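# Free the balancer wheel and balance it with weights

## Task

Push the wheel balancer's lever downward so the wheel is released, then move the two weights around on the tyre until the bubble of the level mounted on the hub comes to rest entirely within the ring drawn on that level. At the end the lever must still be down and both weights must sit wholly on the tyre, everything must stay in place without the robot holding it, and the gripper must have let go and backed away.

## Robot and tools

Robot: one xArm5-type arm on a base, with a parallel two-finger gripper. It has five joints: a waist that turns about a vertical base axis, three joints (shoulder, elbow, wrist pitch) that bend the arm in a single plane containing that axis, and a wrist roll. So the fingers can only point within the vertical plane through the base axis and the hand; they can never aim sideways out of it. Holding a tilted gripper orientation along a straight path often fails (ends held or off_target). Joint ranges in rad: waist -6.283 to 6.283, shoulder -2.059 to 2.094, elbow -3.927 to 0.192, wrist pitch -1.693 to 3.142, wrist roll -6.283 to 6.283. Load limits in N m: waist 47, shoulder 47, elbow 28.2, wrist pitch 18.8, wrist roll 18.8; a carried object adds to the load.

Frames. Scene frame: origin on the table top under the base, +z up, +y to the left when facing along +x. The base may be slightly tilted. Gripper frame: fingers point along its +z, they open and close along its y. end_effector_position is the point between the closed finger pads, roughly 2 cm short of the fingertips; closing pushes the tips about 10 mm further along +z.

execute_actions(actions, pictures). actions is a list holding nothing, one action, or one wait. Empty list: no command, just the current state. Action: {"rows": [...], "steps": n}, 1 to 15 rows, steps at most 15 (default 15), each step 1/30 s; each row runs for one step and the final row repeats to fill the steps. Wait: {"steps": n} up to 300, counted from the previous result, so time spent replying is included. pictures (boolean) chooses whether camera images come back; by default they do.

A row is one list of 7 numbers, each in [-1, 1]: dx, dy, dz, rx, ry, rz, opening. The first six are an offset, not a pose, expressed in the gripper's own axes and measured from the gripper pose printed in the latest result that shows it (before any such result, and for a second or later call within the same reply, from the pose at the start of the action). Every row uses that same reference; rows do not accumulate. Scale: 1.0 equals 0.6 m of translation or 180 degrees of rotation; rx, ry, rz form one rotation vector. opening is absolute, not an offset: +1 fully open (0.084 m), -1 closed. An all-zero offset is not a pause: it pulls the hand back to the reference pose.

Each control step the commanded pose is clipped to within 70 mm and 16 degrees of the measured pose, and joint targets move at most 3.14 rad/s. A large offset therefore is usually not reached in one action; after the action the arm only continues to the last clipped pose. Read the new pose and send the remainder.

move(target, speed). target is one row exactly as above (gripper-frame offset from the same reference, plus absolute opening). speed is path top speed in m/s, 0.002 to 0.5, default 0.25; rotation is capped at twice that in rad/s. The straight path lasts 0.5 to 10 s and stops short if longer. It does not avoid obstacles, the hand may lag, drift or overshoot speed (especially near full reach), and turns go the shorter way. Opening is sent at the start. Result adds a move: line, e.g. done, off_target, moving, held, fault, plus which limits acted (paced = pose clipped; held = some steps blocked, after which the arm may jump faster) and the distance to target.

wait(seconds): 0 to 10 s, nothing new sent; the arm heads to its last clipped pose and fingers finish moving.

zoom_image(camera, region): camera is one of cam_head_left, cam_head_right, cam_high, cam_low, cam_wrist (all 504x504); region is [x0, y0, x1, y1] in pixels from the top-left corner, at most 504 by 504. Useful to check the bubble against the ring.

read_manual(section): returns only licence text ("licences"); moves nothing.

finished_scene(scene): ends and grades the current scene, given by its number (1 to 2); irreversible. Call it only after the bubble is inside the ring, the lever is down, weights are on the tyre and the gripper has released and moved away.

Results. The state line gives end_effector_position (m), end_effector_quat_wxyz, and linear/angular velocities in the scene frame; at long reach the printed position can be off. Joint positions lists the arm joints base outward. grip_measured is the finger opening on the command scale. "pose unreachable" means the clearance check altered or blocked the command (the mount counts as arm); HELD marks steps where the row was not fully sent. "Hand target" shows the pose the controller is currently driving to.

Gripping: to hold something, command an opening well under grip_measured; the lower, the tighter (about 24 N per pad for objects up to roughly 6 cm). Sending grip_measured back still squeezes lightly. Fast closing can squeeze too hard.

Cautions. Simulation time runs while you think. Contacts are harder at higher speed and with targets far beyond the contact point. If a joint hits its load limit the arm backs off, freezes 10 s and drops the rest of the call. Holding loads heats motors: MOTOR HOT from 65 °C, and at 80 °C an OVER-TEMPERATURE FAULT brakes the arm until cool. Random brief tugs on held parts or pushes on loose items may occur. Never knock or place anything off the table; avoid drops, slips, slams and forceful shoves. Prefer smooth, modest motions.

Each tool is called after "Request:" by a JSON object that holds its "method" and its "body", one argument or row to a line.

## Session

Request:
{"method": "execute_actions", "body": {
  "actions": []
}}

Scene clock: 0.00 s of 6000.00 s.
end_effector_position=(+0.3519, +0.1796, +0.1385) grip_measured=+1.00 end_effector_quat_wxyz=(+0.117, +0.939, +0.101, -0.307) end_effector_velocity=(-0.000, -0.000, -0.000) end_effector_angular_velocity=(-0.000, +0.001, +0.000)
Joint positions: [ 0.437  0.609 -1.353  1.428  0.258  0.084]
Joint velocities: [ 0.     0.001  0.    -0.    -0.     0.   ]
Hand target: +0.352, +0.180, +0.139; +0.117, +0.939, +0.101, -0.307

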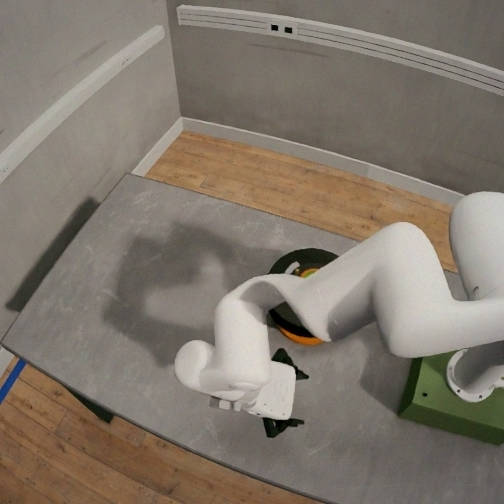

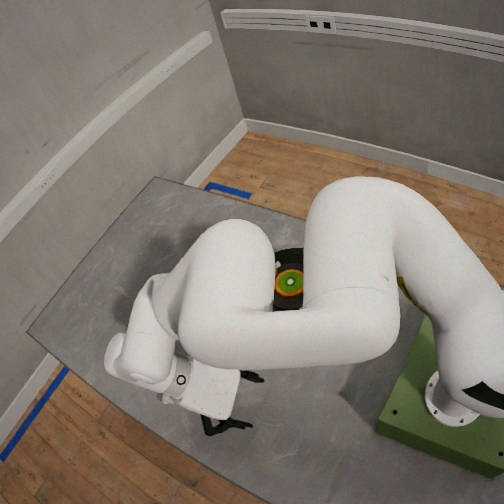

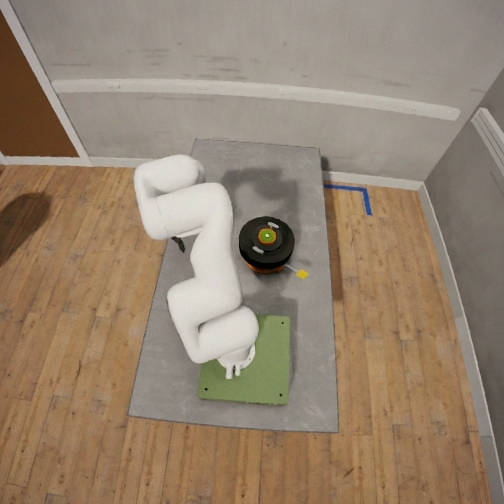

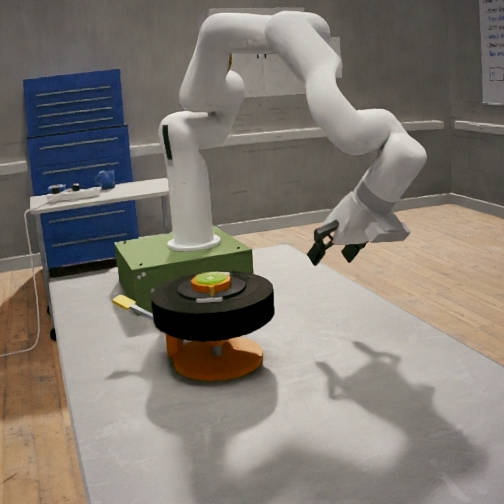

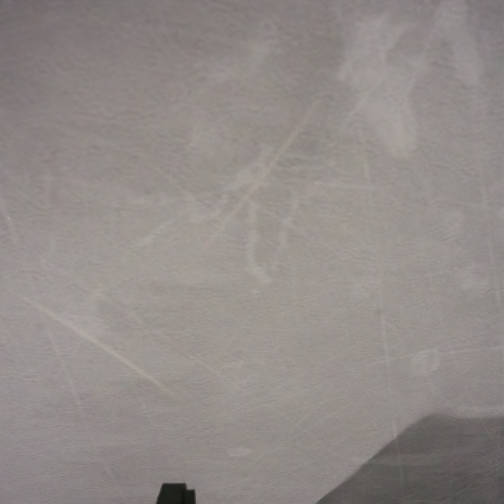

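Request:
{"method": "move", "body": {
  "target": [-0.150,0.0395,-0.196,0.0543,0.206,0,1],
  "speed": 0.25
}}

Request:
{"method": "move", "body": {
  "target": [-0.175,0.566,-0.067,0,0,0,-1],
  "speed": 0.3
}}

Scene clock: 14.37 s of 6000.00 s.
end_effector_position=(+0.3516, +0.1793, +0.2879) grip_measured=+1.00 end_effector_quat_wxyz=(+0.000, +0.994, +0.107, -0.001) end_effector_velocity=(+0.000, +0.000, +0.001) end_effector_angular_velocity=(+0.003, -0.006, -0.000)
Joint positions: [ 0.437 -0.192 -0.786  0.995  0.258  0.084]
Joint velocities: [-0.    -0.006  0.004 -0.005  0.     0.   ]
Hand target: +0.352, +0.179, +0.288; -0.000, +0.994, +0.107, +0.000
Off the commanded pose: 0.001 m, 0 deg.
After step 90, 9.63 s passed at rest.
move: done

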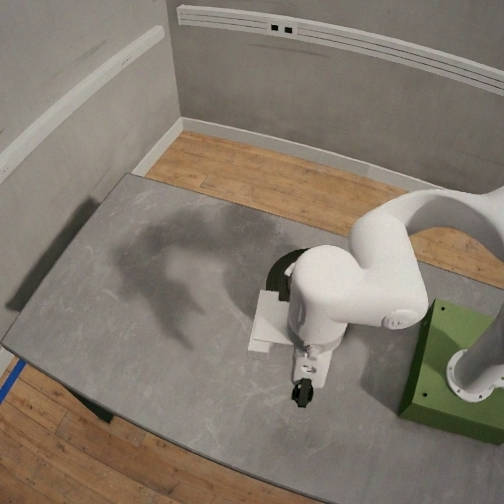

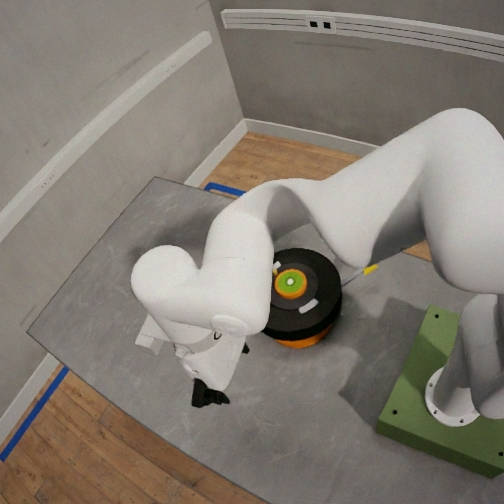

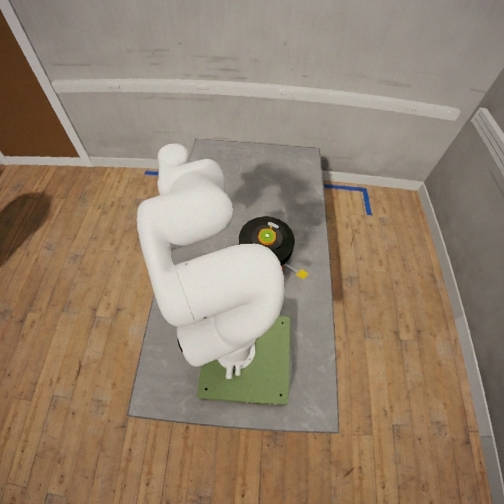

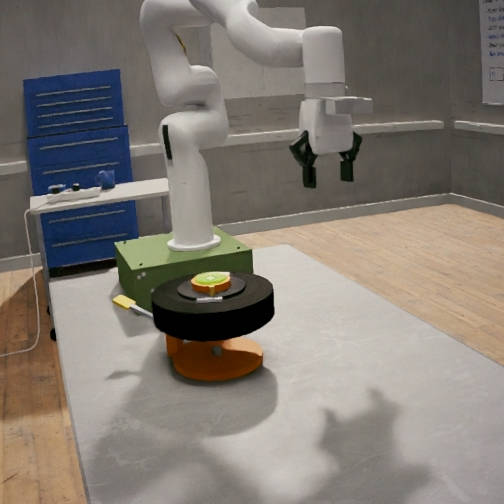

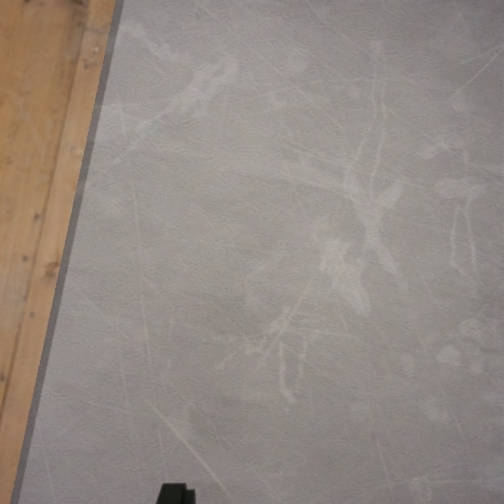

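Scene clock: 16.07 s of 6000.00 s.
end_effector_position=(+0.3217, -0.1744, +0.3284) grip_measured=-1.00 end_effector_quat_wxyz=(-0.005, +0.994, +0.107, +0.003) end_effector_velocity=(+0.000, -0.002, +0.001) end_effector_angular_velocity=(-0.001, -0.002, -0.002)
Joint positions: [-0.525 -0.351 -0.766  1.127 -0.704  0.   ]
Joint velocities: [-0.005  0.002 -0.003 -0.001 -0.004  0.   ]
Hand target: +0.322, -0.175, +0.328; -0.005, +0.994, +0.107, +0.003
Off the commanded pose: 0.001 m, 1 deg.
move: done

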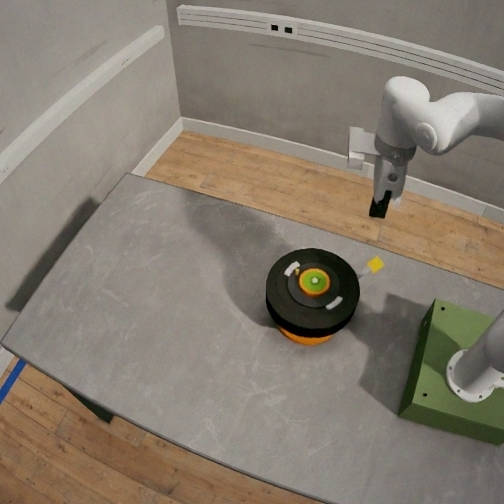

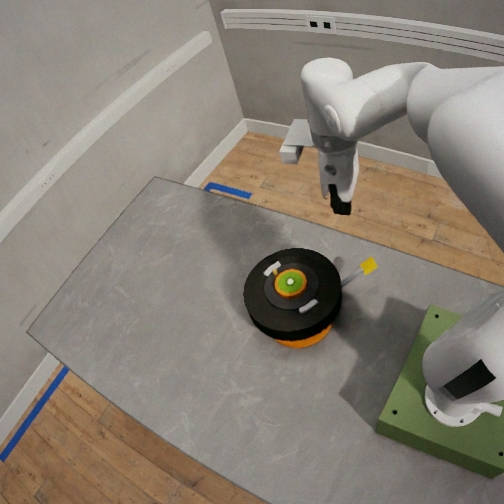

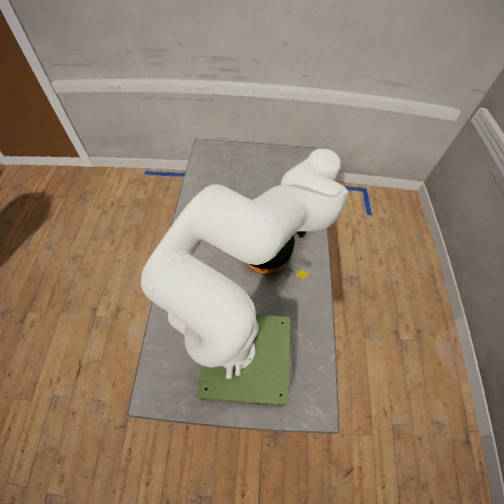

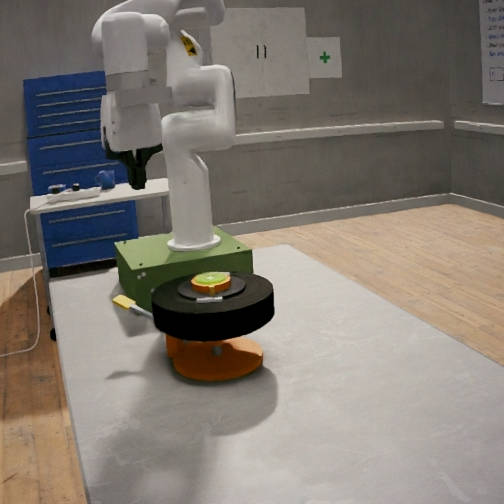

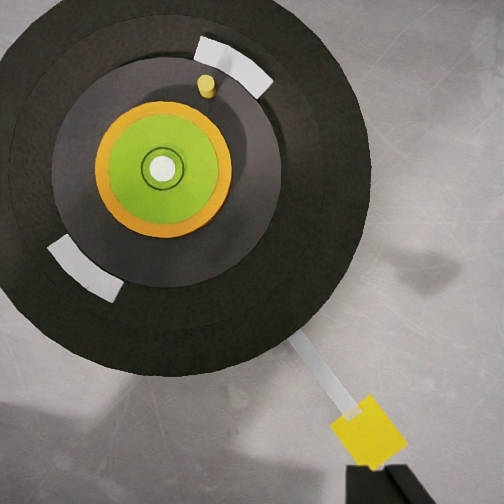

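Request:
{"method": "move", "body": {
  "target": [-0.0637,0.0643,0.31,0,0,0,-1],
  "speed": 0.2
}}

Scene clock: 24.90 s of 6000.00 s.
end_effector_position=(+0.2940, -0.2185, +0.1420) grip_measured=-1.00 end_effector_quat_wxyz=(-0.006, +0.994, +0.107, +0.004) end_effector_velocity=(-0.002, +0.001, -0.003) end_effector_angular_velocity=(+0.003, +0.005, -0.000)
Joint positions: [-0.673  0.025 -0.524  0.508 -0.852  0.   ]
Joint velocities: [-0.001  0.005  0.003 -0.002 -0.     0.   ]
Hand target: +0.294, -0.218, +0.142; -0.006, +0.994, +0.107, +0.003
Off the commanded pose: 0.001 m, 0 deg.
After step 90, 4.37 s passed at rest.
move: done

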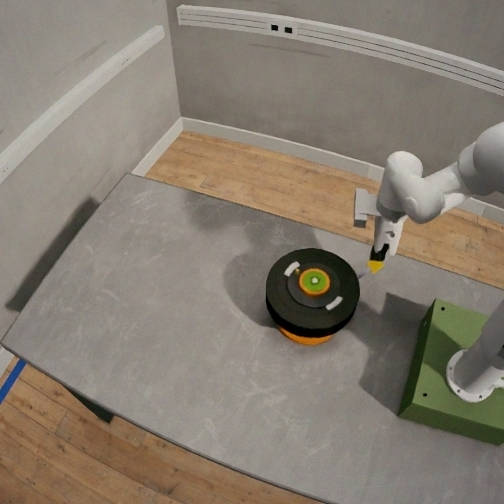

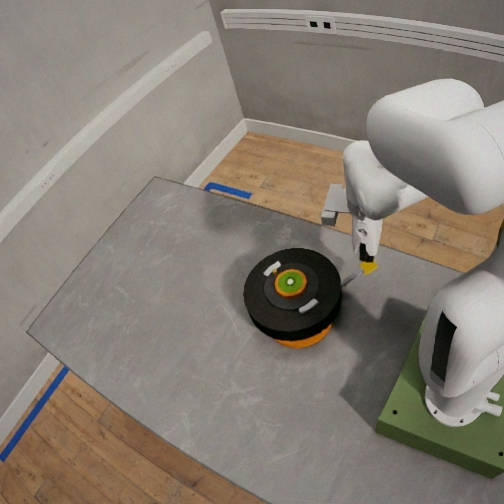

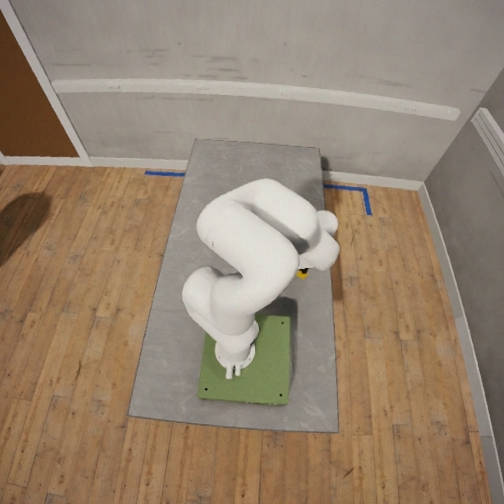

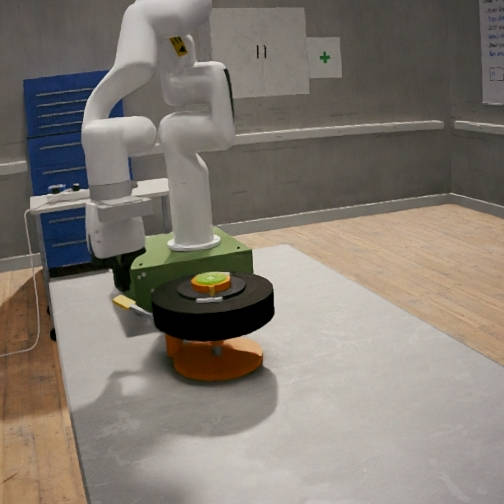

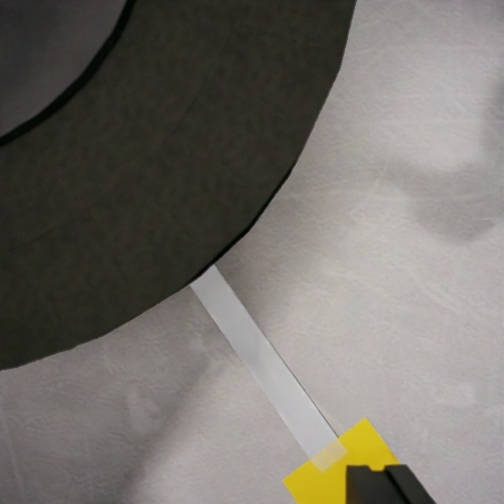

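Request:
{"method": "move", "body": {
  "target": [0,0,0.028,0,0,0,-1],
  "speed": 0.04
}}

Request:
{"method": "move", "body": {
  "target": [0,0,0.08,0,0,0,-1],
  "speed": 0.012
}}

Scene clock: 29.53 s of 6000.00 s.
end_effector_position=(+0.2942, -0.2184, +0.1253) grip_measured=-1.00 end_effector_quat_wxyz=(-0.006, +0.994, +0.107, +0.004) end_effector_velocity=(+0.000, -0.000, -0.000) end_effector_angular_velocity=(-0.001, -0.001, +0.000)
Joint positions: [-0.673  0.08  -0.522  0.45  -0.852  0.   ]
Joint velocities: [ 0.     0.001 -0.    -0.003  0.     0.   ]
Hand target: +0.294, -0.218, +0.125; -0.006, +0.994, +0.107, +0.004
Off the commanded pose: 0.000 m, 0 deg.
After step 90, 0.87 s passed at rest.
move: done

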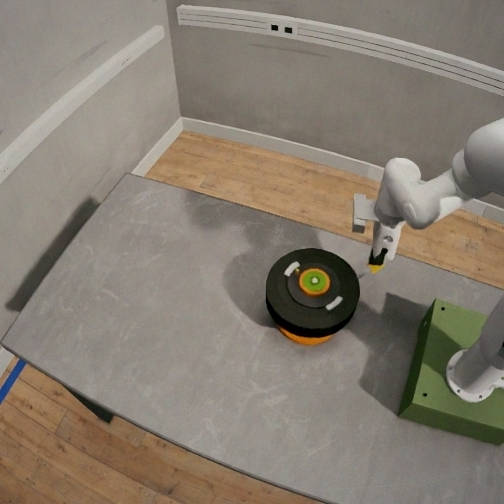

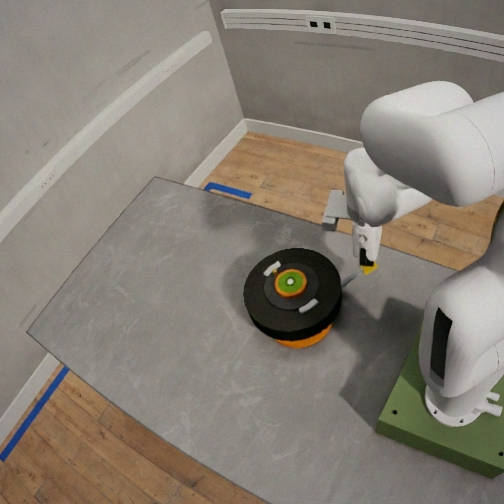

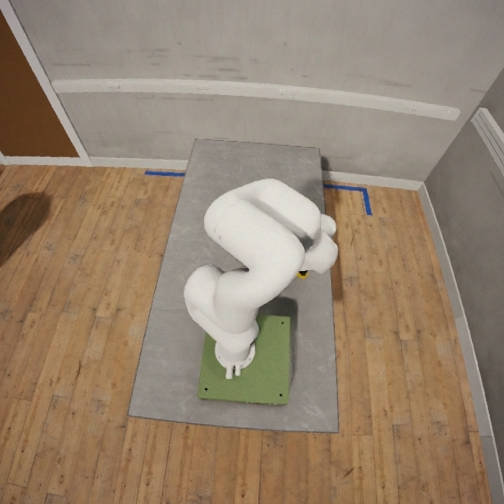

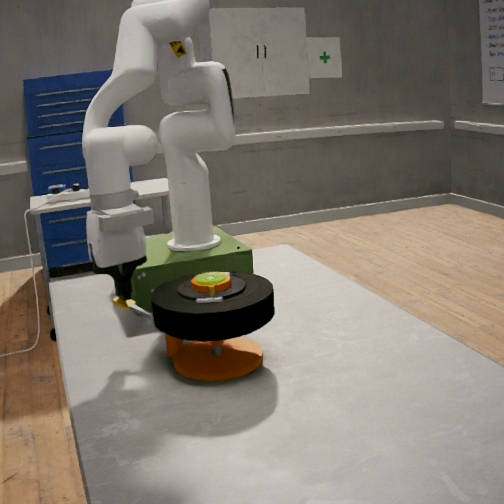

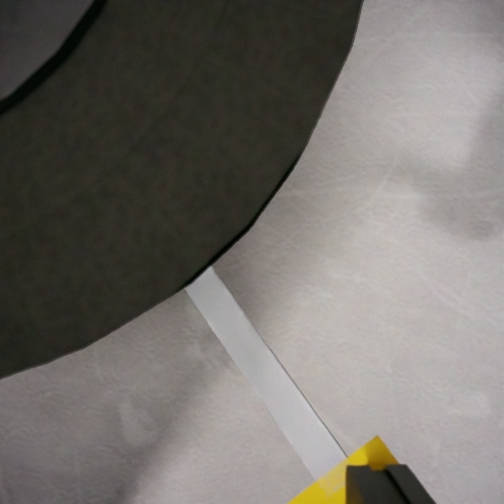

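Scene clock: 33.77 s of 6000.00 s.
end_effector_position=(+0.2946, -0.2178, +0.0773) grip_measured=-1.00 end_effector_quat_wxyz=(-0.006, +0.994, +0.107, +0.004) end_effector_velocity=(+0.001, -0.000, -0.000) end_effector_angular_velocity=(-0.001, -0.002, +0.000)
Joint positions: [-0.673  0.251 -0.533  0.29  -0.852  0.   ]
Joint velocities: [ 0.     0.002 -0.001 -0.003  0.     0.   ]
Hand target: +0.295, -0.218, +0.077; -0.006, +0.994, +0.107, +0.004
Off the commanded pose: 0.000 m, 0 deg.
move: done

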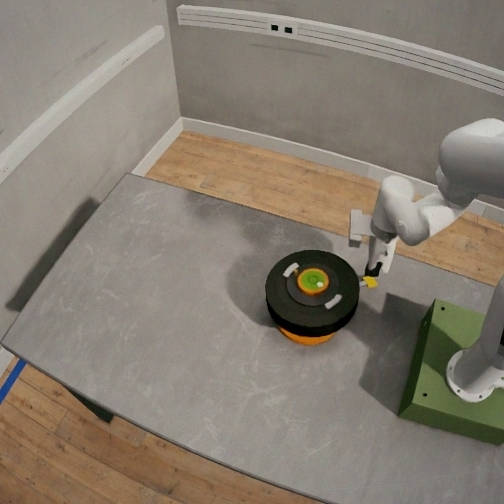

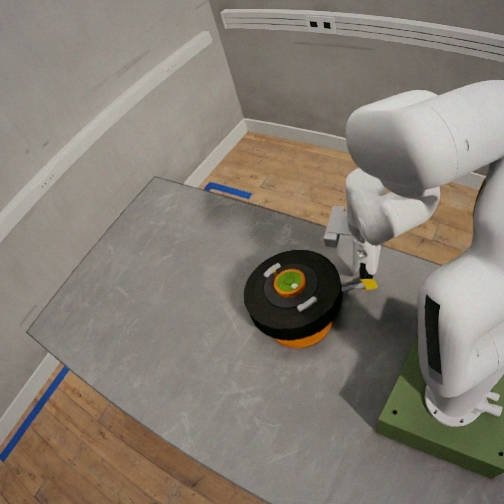

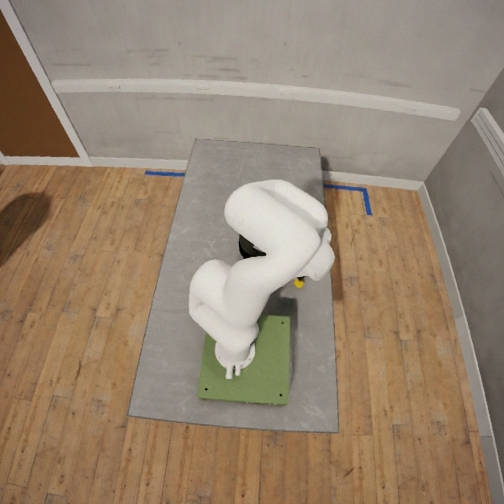

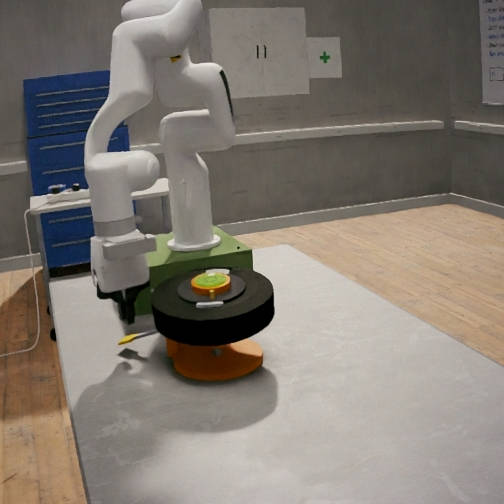

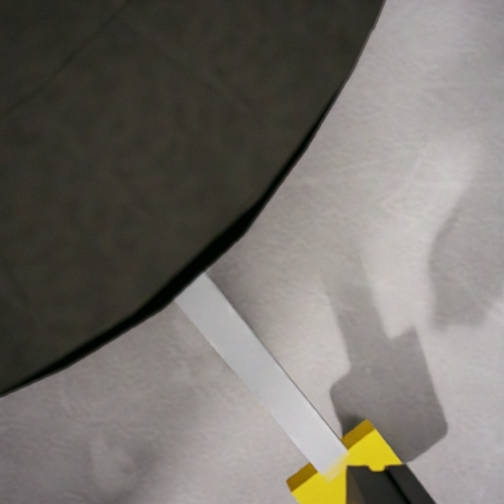

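Request:
{"method": "move", "body": {
  "target": [0,0,-0.1,0,0,0,-1],
  "speed": 0.2
}}

Request:
{"method": "move", "body": {
  "target": [0.133,-0.139,-0.238,0,0,0,0.45],
  "speed": 0.2
}}

Request:
{"method": "wait", "body": {
  "seconds": 1.5
}}

Scene clock: 40.07 s of 6000.00 s.
end_effector_position=(+0.2939, -0.2183, +0.1370) grip_measured=-1.00 end_effector_quat_wxyz=(-0.006, +0.994, +0.107, +0.004) end_effector_velocity=(+0.001, -0.001, +0.002) end_effector_angular_velocity=(-0.002, -0.002, +0.000)
Joint positions: [-0.673  0.041 -0.523  0.491 -0.852  0.   ]
Joint velocities: [ 0.    -0.005 -0.002  0.004 -0.     0.   ]
Hand target: +0.294, -0.218, +0.137; -0.006, +0.994, +0.107, +0.004
Off the commanded pose: 0.001 m, 0 deg.
After step 90, 2.47 s passed at rest.
move: done

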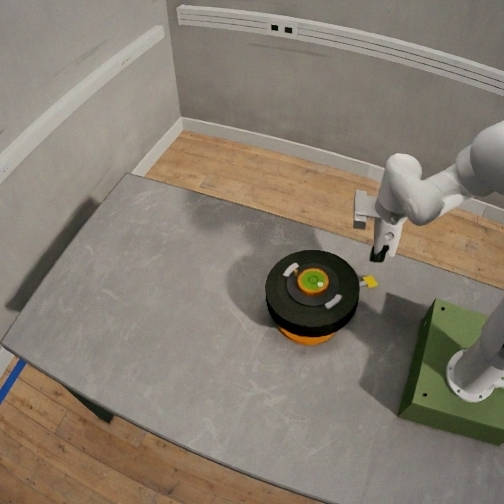

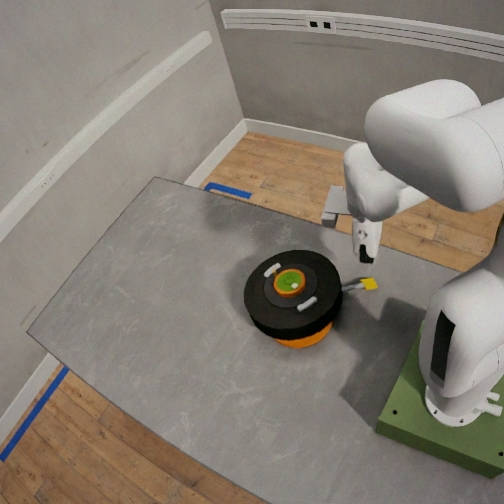

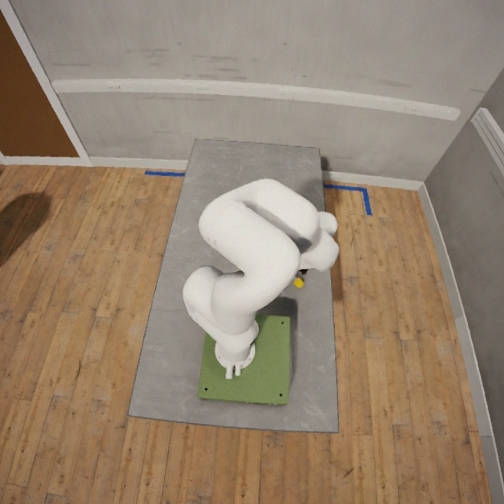

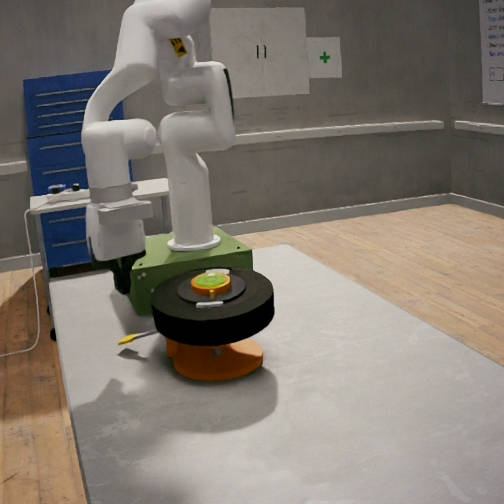

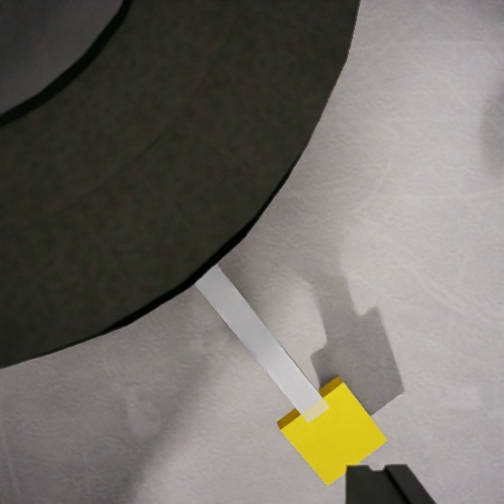

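Scene clock: 41.40 s of 6000.00 s.
end_effector_position=(+0.3525, -0.1214, +0.2809) grip_measured=+0.44 end_effector_quat_wxyz=(-0.005, +0.994, +0.107, +0.002) end_effector_velocity=(+0.002, +0.000, +0.003) end_effector_angular_velocity=(-0.002, -0.005, +0.000)
Joint positions: [-0.362 -0.271 -0.694  0.975 -0.541  0.063]
Joint velocities: [ 0.003 -0.002 -0.007  0.003  0.003 -0.   ]
Hand target: +0.353, -0.121, +0.281; -0.005, +0.994, +0.107, +0.003
Off the commanded pose: 0.001 m, 0 deg.
move: done

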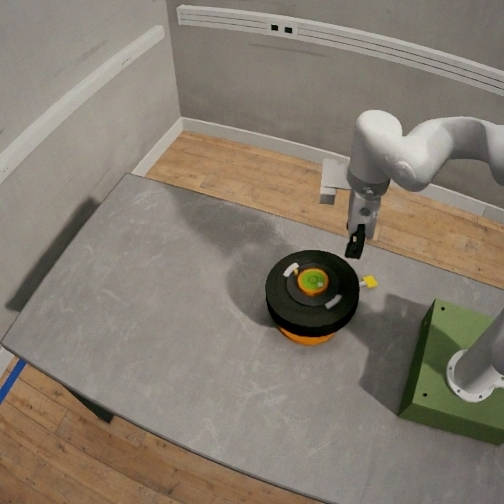

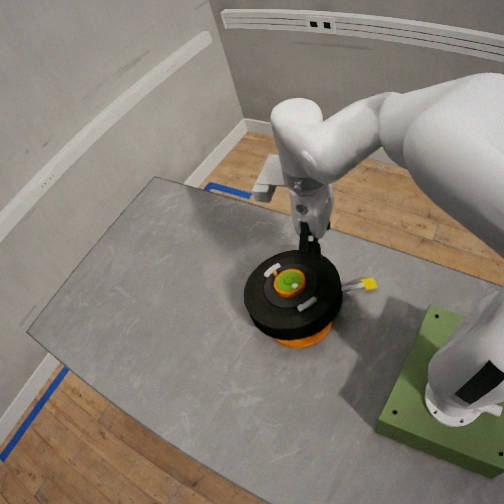

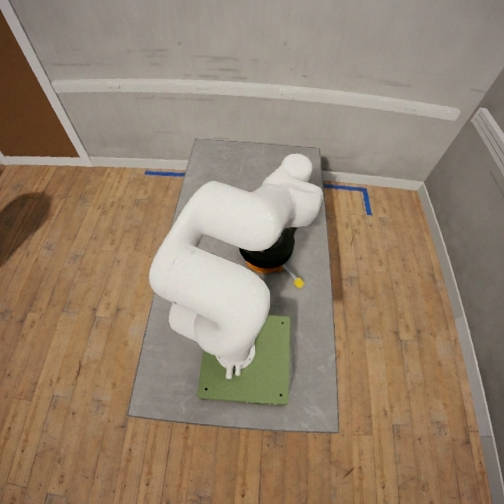

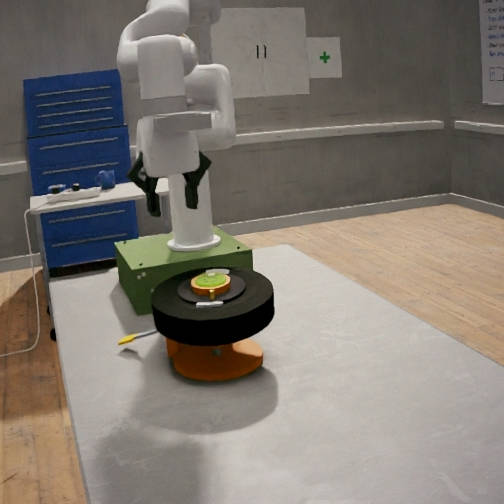

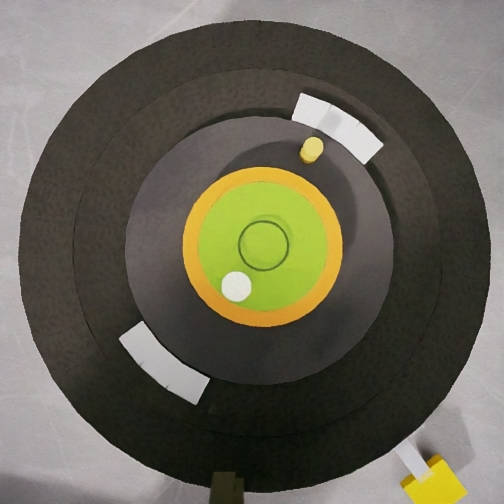

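Scene clock: 42.90 s of 6000.00 s.
end_effector_position=(+0.3529, -0.1213, +0.2814) grip_measured=+0.44 end_effector_quat_wxyz=(-0.005, +0.994, +0.107, +0.003) end_effector_velocity=(+0.000, -0.000, +0.000) end_effector_angular_velocity=(-0.000, -0.001, +0.000)
Joint positions: [-0.361 -0.271 -0.695  0.975 -0.541  0.063]
Joint velocities: [ 0.     0.    -0.001 -0.001 -0.    -0.   ]
Hand target: +0.353, -0.121, +0.281; -0.005, +0.994, +0.107, +0.003
Off the commanded pose: 0.000 m, 0 deg.
Steps of this call (steps 1 to 45: nothing new was sent). Readings (end_effector_position):
1: (+0.3526, -0.1214, +0.2810)
2: (+0.3527, -0.1214, +0.2811)
4: (+0.3528, -0.1214, +0.2812)
8: (+0.3529, -0.1214, +0.2813)
45: the state above

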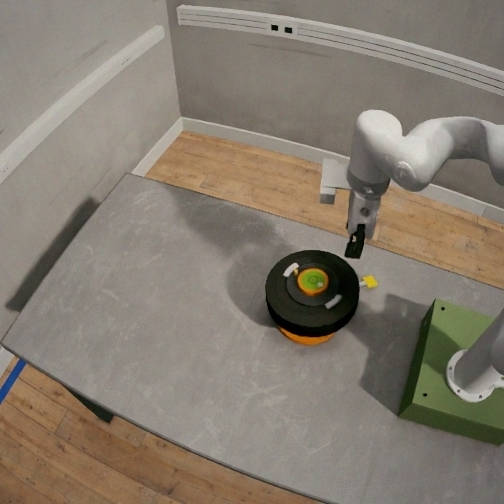

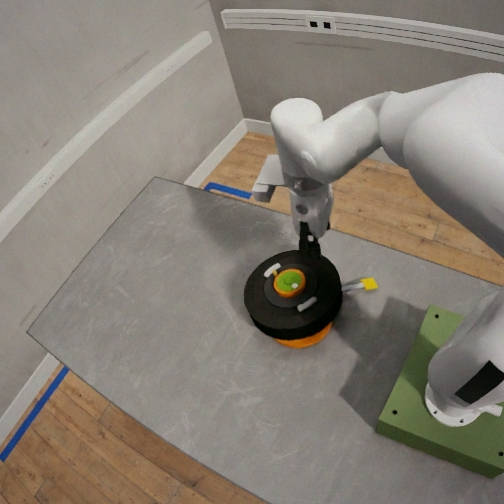

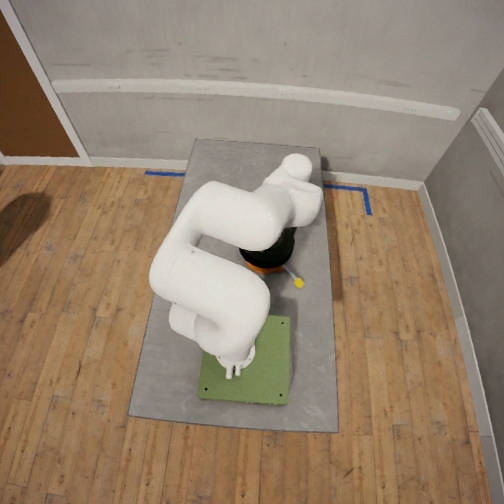

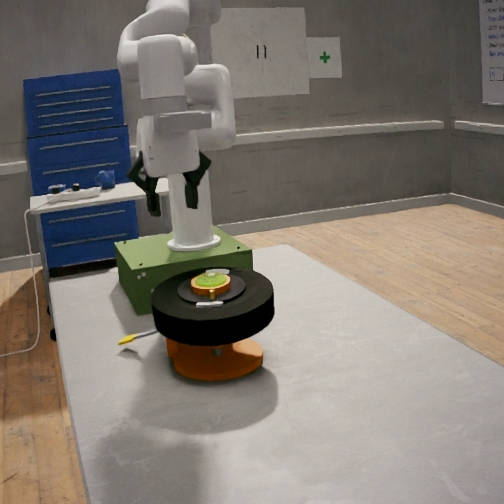

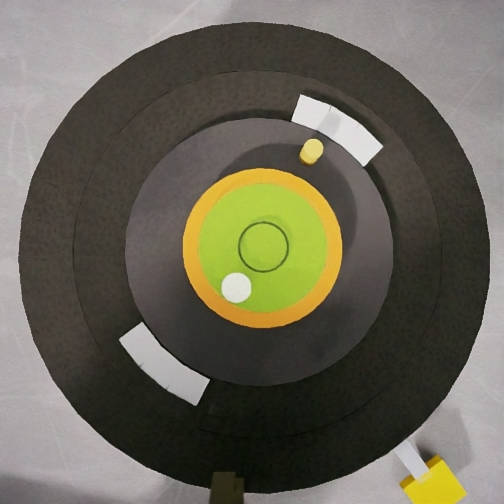

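Request:
{"method": "move", "body": {
  "target": [0.2235,0.0243,0.165,0,0,-0.82,0.45],
  "speed": 0.3
}}

Scene clock: 62.83 s of 6000.00 s.
end_effector_position=(+0.4876, -0.1059, +0.1833) grip_measured=+0.44 end_effector_quat_wxyz=(+0.002, +0.175, +0.985, +0.005) end_effector_velocity=(+0.001, -0.000, +0.000) end_effector_angular_velocity=(-0.000, -0.002, +0.006)
Joint positions: [-0.247  0.303 -1.052  0.758 -3.003  0.063]
Joint velocities: [ 0.001  0.002 -0.003 -0.    -0.005 -0.   ]
Hand target: +0.488, -0.106, +0.183; +0.002, +0.175, +0.985, +0.005
Off the commanded pose: 0.000 m, 0 deg.
After step 90, 12.20 s passed at rest.
move: done

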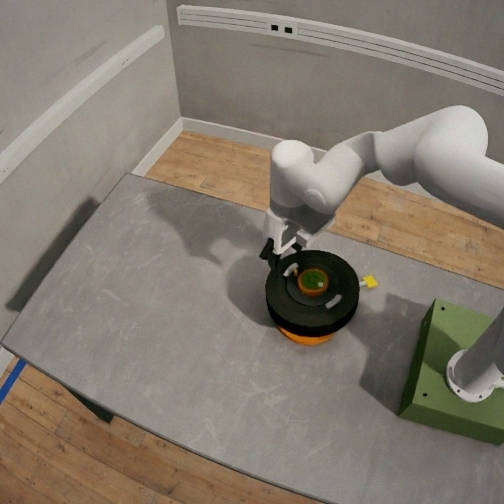

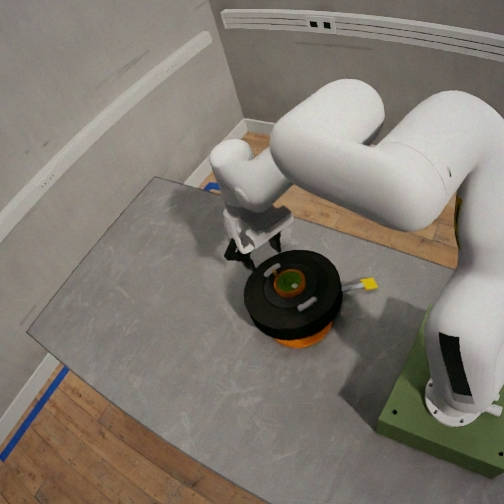

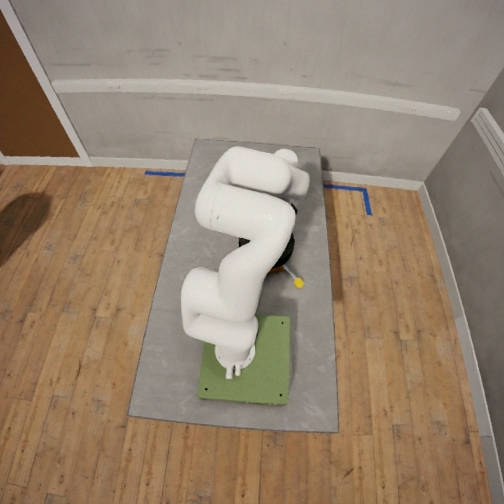

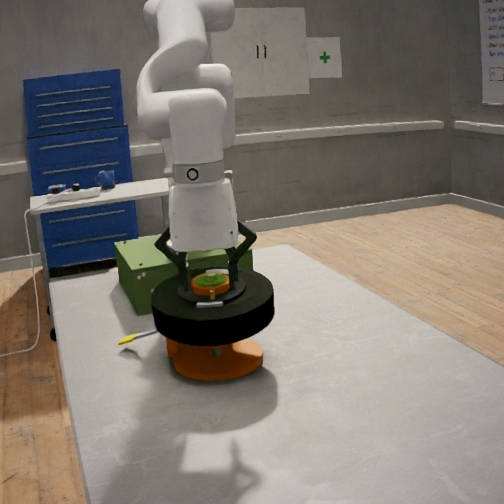

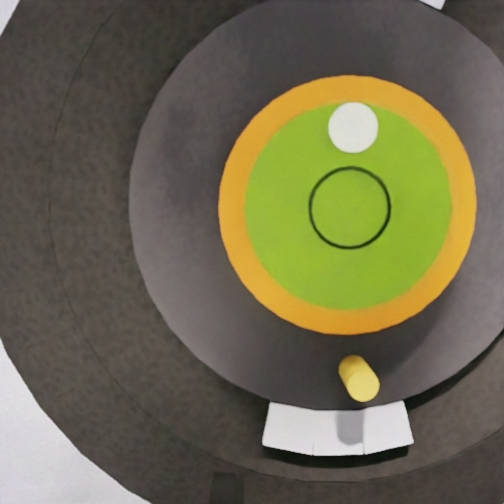

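Request:
{"method": "move", "body": {
  "target": [0.0045,-0.0098,0.03,0,0,0,0.45],
  "speed": 0.04
}}

Scene clock: 65.43 s of 6000.00 s.
end_effector_position=(+0.4833, -0.1103, +0.1654) grip_measured=+0.44 end_effector_quat_wxyz=(+0.002, +0.175, +0.985, +0.005) end_effector_velocity=(+0.001, -0.000, +0.001) end_effector_angular_velocity=(-0.001, -0.004, +0.000)
Joint positions: [-0.258  0.329 -1.029  0.708 -3.013  0.063]
Joint velocities: [-0.    -0.    -0.001 -0.002 -0.     0.   ]
Hand target: +0.483, -0.110, +0.165; +0.002, +0.175, +0.985, +0.005
Off the commanded pose: 0.000 m, 0 deg.
move: done

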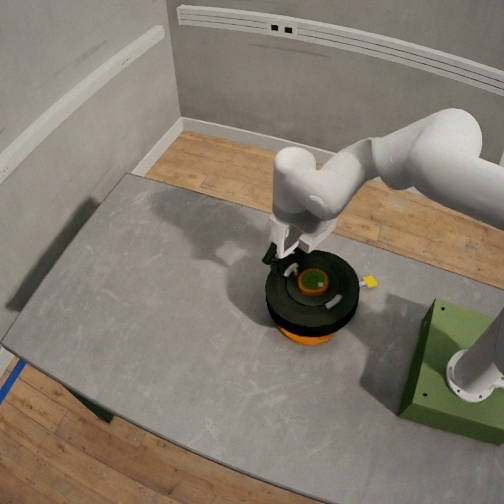

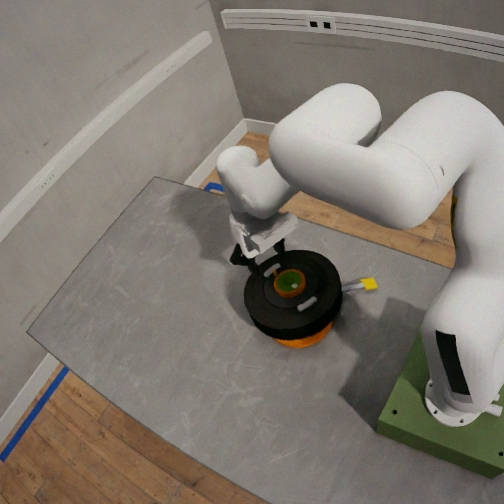

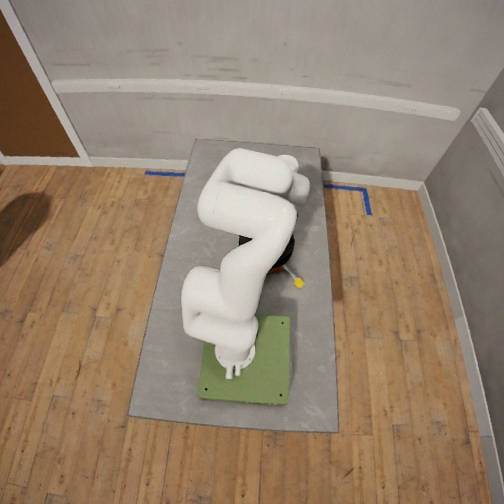

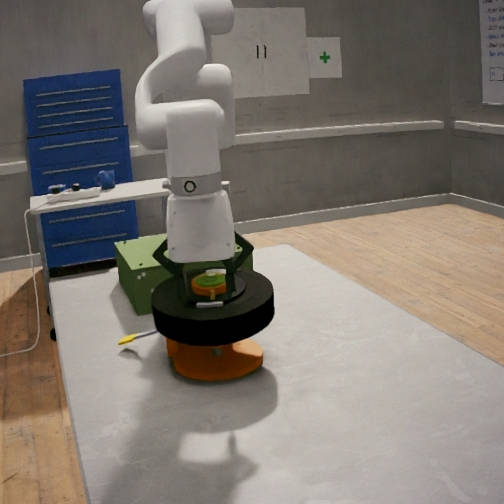

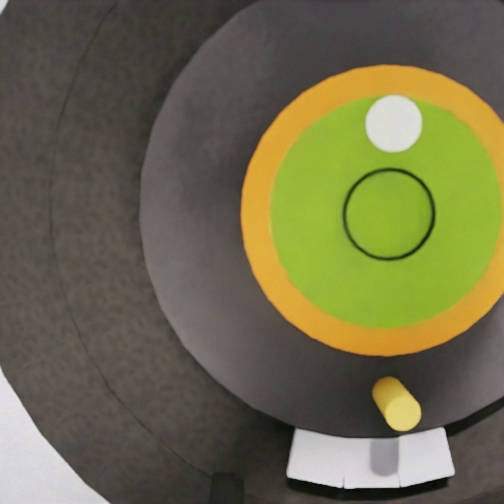

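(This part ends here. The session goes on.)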